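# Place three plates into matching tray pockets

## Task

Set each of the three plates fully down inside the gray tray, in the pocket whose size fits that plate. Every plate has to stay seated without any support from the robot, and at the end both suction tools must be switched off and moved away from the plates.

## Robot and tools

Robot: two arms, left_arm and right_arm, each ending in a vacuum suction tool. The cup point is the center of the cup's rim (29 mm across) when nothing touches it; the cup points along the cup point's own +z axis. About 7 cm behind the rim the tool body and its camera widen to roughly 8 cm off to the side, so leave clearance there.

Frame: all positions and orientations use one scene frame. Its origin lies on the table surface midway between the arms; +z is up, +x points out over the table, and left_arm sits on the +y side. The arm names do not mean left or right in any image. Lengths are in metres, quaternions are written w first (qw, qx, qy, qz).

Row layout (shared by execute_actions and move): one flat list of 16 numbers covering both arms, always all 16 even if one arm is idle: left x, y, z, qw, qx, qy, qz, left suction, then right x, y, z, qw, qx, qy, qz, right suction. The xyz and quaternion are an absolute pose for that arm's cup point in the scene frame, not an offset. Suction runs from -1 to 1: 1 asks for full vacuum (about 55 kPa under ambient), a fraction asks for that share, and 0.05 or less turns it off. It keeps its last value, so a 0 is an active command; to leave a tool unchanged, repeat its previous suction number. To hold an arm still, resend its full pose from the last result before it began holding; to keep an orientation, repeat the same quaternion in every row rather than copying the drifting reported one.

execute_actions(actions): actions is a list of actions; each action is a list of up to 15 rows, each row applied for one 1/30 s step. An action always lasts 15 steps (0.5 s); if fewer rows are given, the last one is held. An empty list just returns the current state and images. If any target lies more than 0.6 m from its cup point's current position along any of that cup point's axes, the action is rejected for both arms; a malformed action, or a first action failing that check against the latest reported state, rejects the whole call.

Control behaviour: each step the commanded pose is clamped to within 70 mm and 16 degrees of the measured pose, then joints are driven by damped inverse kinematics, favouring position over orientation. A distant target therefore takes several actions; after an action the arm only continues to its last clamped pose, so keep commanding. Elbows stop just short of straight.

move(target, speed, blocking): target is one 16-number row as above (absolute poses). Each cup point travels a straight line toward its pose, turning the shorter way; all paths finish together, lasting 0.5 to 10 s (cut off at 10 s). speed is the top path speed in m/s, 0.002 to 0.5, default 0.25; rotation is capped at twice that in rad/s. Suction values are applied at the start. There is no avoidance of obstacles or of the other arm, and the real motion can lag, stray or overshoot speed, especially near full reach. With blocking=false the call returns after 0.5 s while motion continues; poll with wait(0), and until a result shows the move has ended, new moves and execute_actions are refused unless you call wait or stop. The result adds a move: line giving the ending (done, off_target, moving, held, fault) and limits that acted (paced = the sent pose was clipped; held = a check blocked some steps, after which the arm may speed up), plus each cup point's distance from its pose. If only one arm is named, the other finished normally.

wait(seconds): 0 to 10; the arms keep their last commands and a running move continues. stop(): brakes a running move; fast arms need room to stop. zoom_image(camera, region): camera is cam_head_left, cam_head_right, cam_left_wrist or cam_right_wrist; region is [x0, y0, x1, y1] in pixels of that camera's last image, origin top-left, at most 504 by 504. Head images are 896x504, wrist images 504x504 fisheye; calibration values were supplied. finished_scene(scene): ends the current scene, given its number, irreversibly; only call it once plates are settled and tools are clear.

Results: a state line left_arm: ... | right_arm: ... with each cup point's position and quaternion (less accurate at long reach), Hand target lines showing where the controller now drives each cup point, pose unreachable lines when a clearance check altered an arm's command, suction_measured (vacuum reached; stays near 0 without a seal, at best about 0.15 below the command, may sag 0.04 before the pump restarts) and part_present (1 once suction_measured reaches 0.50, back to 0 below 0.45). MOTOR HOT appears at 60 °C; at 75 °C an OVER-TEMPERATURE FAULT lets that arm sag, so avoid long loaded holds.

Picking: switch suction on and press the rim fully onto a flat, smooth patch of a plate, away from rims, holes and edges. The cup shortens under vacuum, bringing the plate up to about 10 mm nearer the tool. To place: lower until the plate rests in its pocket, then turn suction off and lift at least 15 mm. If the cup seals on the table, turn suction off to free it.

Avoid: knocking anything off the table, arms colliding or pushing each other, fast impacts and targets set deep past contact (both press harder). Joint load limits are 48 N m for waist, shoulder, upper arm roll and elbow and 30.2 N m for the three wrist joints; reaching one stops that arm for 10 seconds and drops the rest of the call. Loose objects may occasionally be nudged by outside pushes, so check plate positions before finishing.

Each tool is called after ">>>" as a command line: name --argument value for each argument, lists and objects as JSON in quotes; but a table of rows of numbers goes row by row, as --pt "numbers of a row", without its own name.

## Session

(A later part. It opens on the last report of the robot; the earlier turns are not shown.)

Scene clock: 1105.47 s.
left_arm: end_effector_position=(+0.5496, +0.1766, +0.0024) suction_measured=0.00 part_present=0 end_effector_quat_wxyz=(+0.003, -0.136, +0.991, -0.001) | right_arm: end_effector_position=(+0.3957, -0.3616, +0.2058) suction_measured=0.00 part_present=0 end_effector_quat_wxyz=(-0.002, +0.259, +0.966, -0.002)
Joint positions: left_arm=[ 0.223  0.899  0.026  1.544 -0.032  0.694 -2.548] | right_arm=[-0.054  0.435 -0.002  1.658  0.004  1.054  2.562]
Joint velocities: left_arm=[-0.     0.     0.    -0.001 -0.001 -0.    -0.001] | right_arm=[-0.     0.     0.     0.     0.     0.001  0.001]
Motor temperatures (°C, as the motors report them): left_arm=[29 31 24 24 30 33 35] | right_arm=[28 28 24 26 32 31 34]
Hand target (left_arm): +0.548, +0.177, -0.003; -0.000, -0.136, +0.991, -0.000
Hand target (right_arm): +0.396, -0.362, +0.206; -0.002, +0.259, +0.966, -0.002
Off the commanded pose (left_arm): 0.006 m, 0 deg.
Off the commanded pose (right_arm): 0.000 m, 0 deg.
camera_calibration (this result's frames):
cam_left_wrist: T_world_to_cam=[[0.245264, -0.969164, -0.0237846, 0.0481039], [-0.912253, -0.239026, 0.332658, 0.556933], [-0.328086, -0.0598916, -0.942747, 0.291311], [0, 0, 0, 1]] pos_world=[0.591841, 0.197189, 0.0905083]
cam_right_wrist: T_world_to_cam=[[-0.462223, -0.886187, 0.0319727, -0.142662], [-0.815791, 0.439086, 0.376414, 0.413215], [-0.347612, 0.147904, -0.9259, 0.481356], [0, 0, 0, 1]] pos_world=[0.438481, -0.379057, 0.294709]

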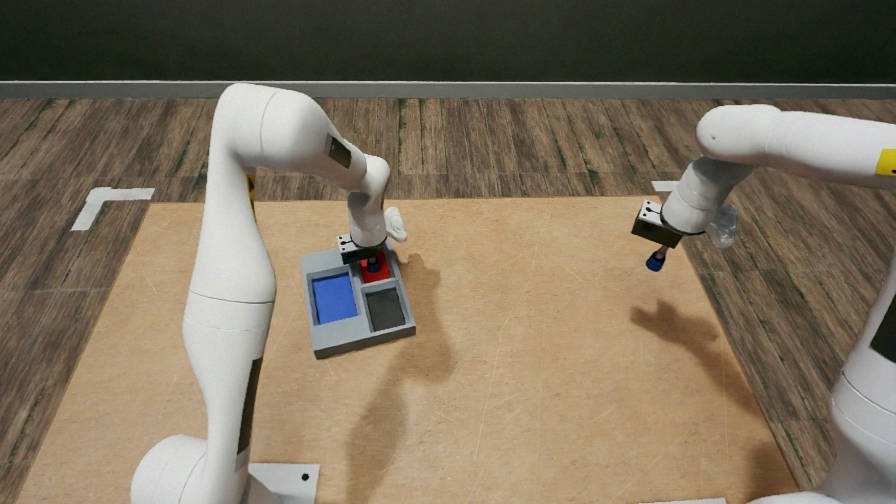

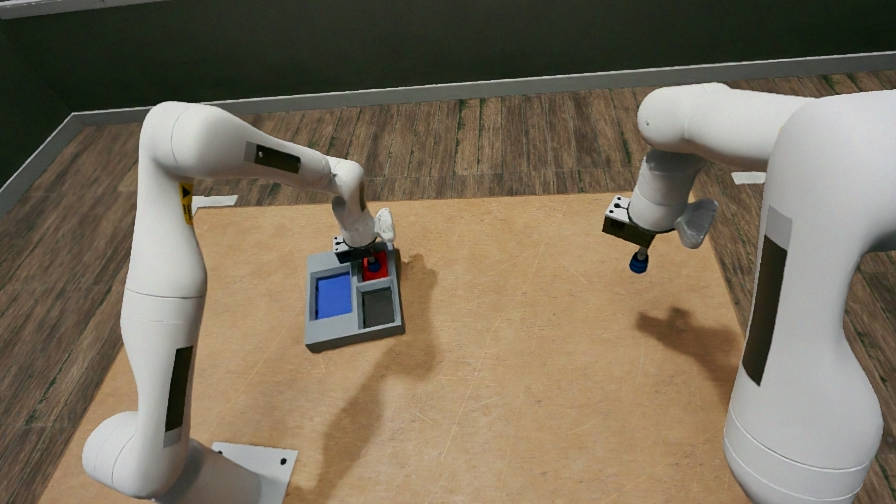

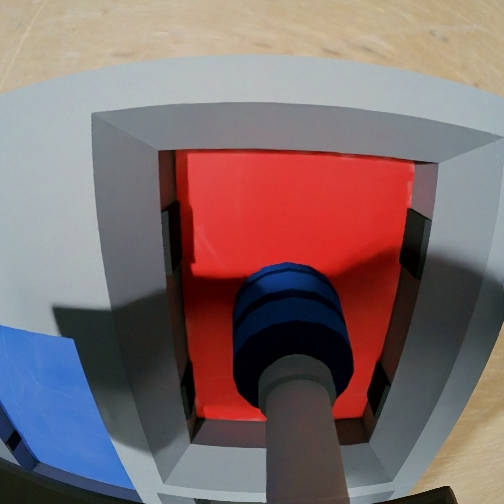

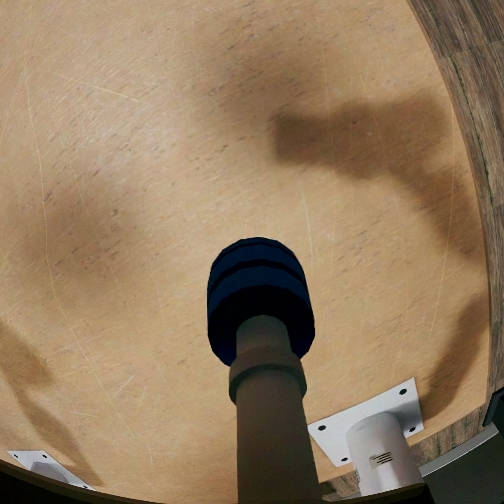

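>>> execute_actions --actions '[[[0.549,0.1766,0.001,0,-0.1361,0.9907,0,0,0.3957,-0.3616,0.2058,-0.002,0.259,0.966,-0.002,0],[0.549,0.1766,0.004,0,-0.1361,0.9907,0,0,0.3957,-0.3616,0.2058,-0.002,0.259,0.966,-0.002,0],[0.549,0.1766,0.0075,0,-0.1361,0.9907,0,0,0.3957,-0.3616,0.2058,-0.002,0.259,0.966,-0.002,0],[0.549,0.1766,0.0118,0,-0.1361,0.9907,0,0,0.3957,-0.3616,0.2058,-0.002,0.259,0.966,-0.002,0],[0.549,0.1766,0.0171,0,-0.1361,0.9907,0,0,0.3957,-0.3616,0.2058,-0.002,0.259,0.966,-0.002,0],[0.549,0.1766,0.0234,0,-0.1361,0.9907,0,0,0.3957,-0.3616,0.2058,-0.002,0.259,0.966,-0.002,0],[0.549,0.1766,0.0306,0,-0.1361,0.9907,0,0,0.3957,-0.3616,0.2058,-0.002,0.259,0.966,-0.002,0],[0.549,0.1766,0.0387,0,-0.1361,0.9907,0,0,0.3957,-0.3616,0.2058,-0.002,0.259,0.966,-0.002,0],[0.549,0.1766,0.0474,0,-0.1361,0.9907,0,0,0.3957,-0.3616,0.2058,-0.002,0.259,0.966,-0.002,0],[0.549,0.1766,0.0566,0,-0.1361,0.9907,0,0,0.3957,-0.3616,0.2058,-0.002,0.259,0.966,-0.002,0],[0.549,0.1766,0.0662,0,-0.1361,0.9907,0,0,0.3957,-0.3616,0.2058,-0.002,0.259,0.966,-0.002,0],[0.549,0.1766,0.076,0,-0.1361,0.9907,0,0,0.3957,-0.3616,0.2058,-0.002,0.259,0.966,-0.002,0],[0.549,0.1766,0.086,0,-0.1361,0.9907,0,0,0.3957,-0.3616,0.2058,-0.002,0.259,0.966,-0.002,0],[0.549,0.1766,0.0958,0,-0.1361,0.9907,0,0,0.3957,-0.3616,0.2058,-0.002,0.259,0.966,-0.002,0],[0.549,0.1766,0.1054,0,-0.1361,0.9907,0,0,0.3957,-0.3616,0.2058,-0.002,0.259,0.966,-0.002,0]],[[0.549,0.1766,0.1146,0,-0.1361,0.9907,0,0,0.3957,-0.3616,0.2058,-0.002,0.259,0.966,-0.002,0],[0.549,0.1766,0.1233,0,-0.1361,0.9907,0,0,0.3957,-0.3616,0.2058,-0.002,0.259,0.966,-0.002,0],[0.549,0.1766,0.1314,0,-0.1361,0.9907,0,0,0.3957,-0.3616,0.2058,-0.002,0.259,0.966,-0.002,0],[0.549,0.1766,0.1386,0,-0.1361,0.9907,0,0,0.3957,-0.3616,0.2058,-0.002,0.259,0.966,-0.002,0],[0.549,0.1766,0.1449,0,-0.1361,0.9907,0,0,0.3957,-0.3616,0.2058,-0.002,0.259,0.966,-0.002,0],[0.549,0.1766,0.1502,0,-0.1361,0.9907,0,0,0.3957,-0.3616,0.2058,-0.002,0.259,0.966,-0.002,0],[0.549,0.1766,0.1545,0,-0.1361,0.9907,0,0,0.3957,-0.3616,0.2058,-0.002,0.259,0.966,-0.002,0],[0.549,0.1766,0.1575,0,-0.1361,0.9907,0,0,0.3957,-0.3616,0.2058,-0.002,0.259,0.966,-0.002,0],[0.549,0.1766,0.1594,0,-0.1361,0.9907,0,0,0.3957,-0.3616,0.2058,-0.002,0.259,0.966,-0.002,0],[0.549,0.1766,0.16,0,-0.1361,0.9907,0,0,0.3957,-0.3616,0.2058,-0.002,0.259,0.966,-0.002,0]]]'

Scene clock: 1135.97 s.
left_arm: end_effector_position=(+0.5490, +0.1766, +0.1586) suction_measured=0.00 part_present=0 end_effector_quat_wxyz=(-0.000, -0.136, +0.991, +0.000) | right_arm: end_effector_position=(+0.3957, -0.3616, +0.2058) suction_measured=0.00 part_present=0 end_effector_quat_wxyz=(-0.002, +0.259, +0.966, -0.002)
Joint positions: left_arm=[ 0.215  0.663  0.039  1.421 -0.028  1.058 -2.552] | right_arm=[-0.054  0.435 -0.002  1.658  0.004  1.054  2.562]
Joint velocities: left_arm=[-0.001 -0.02   0.001 -0.025  0.     0.045 -0.002] | right_arm=[-0. -0. -0.  0.  0.  0.  0.]
Motor temperatures (°C, as the motors report them): left_arm=[29 31 24 24 30 33 35] | right_arm=[28 28 24 26 32 31 34]
Hand target (left_arm): +0.549, +0.177, +0.160; +0.000, -0.136, +0.991, +0.000
Hand target (right_arm): +0.396, -0.362, +0.206; -0.002, +0.259, +0.966, -0.002
Off the commanded pose (left_arm): 0.001 m, 0 deg.
Off the commanded pose (right_arm): 0.000 m, 0 deg.
camera_calibration (this result's frames):
cam_left_wrist: T_world_to_cam=[[0.244444, -0.969299, -0.0265793, 0.0528665], [-0.910465, -0.238865, 0.337635, 0.502609], [-0.333619, -0.0583333, -0.940902, 0.440779], [0, 0, 0, 1]] pos_world=[0.591737, 0.197011, 0.246436]
cam_right_wrist: T_world_to_cam=[[-0.462223, -0.886187, 0.0319724, -0.142662], [-0.815791, 0.439086, 0.376414, 0.413215], [-0.347612, 0.147904, -0.9259, 0.481356], [0, 0, 0, 1]] pos_world=[0.438481, -0.379057, 0.294709]

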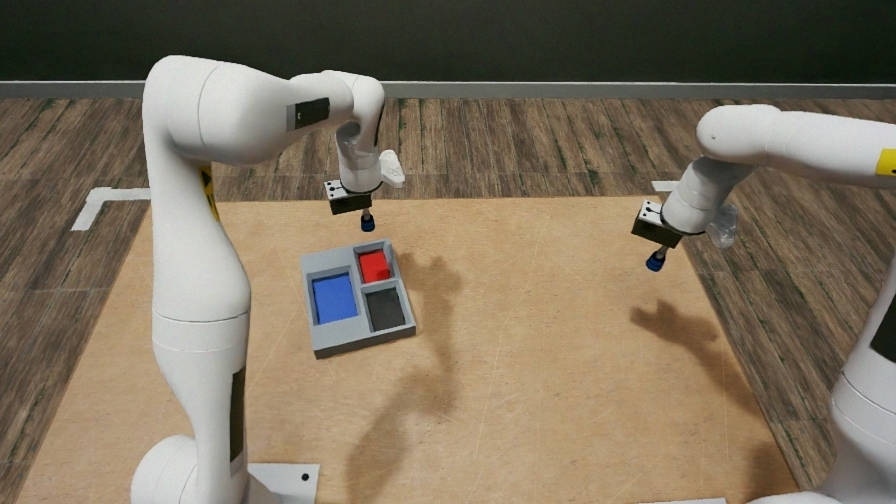

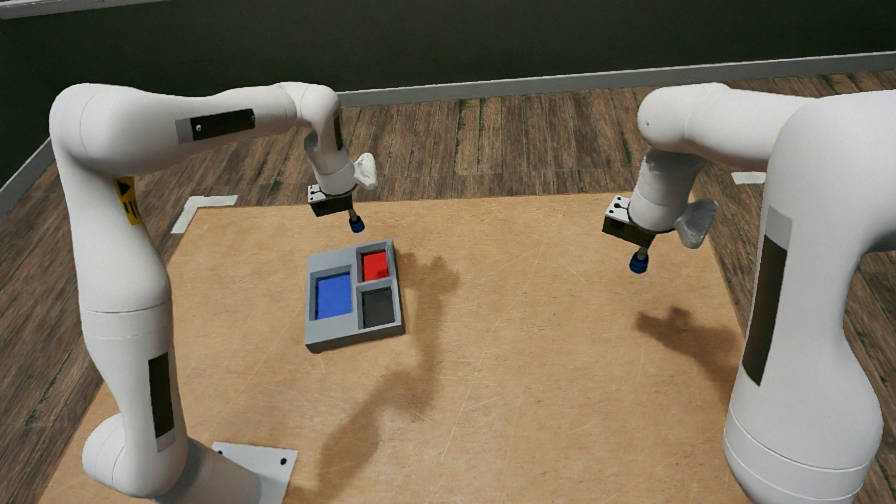

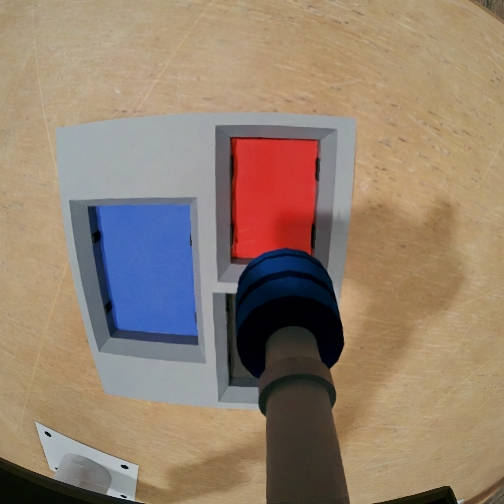

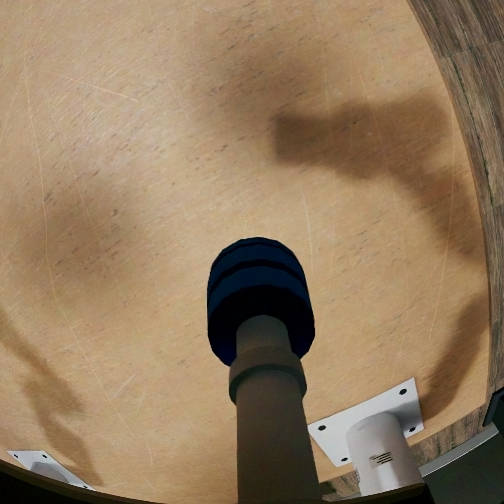

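>>> zoom_image --camera "cam_head_left" --region '[290, 230, 430, 370]'

Region (290, 230, 430, 370) of cam_head_left's 896x504 image, scaled by 3.600, with more detail than that image has.

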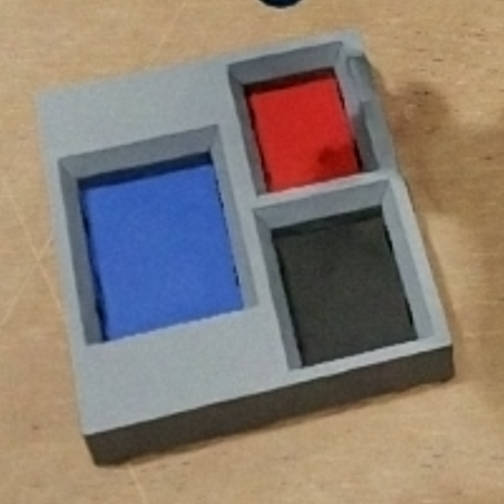

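>>> finished_scene --scene 1

The scene is finished: the task was done.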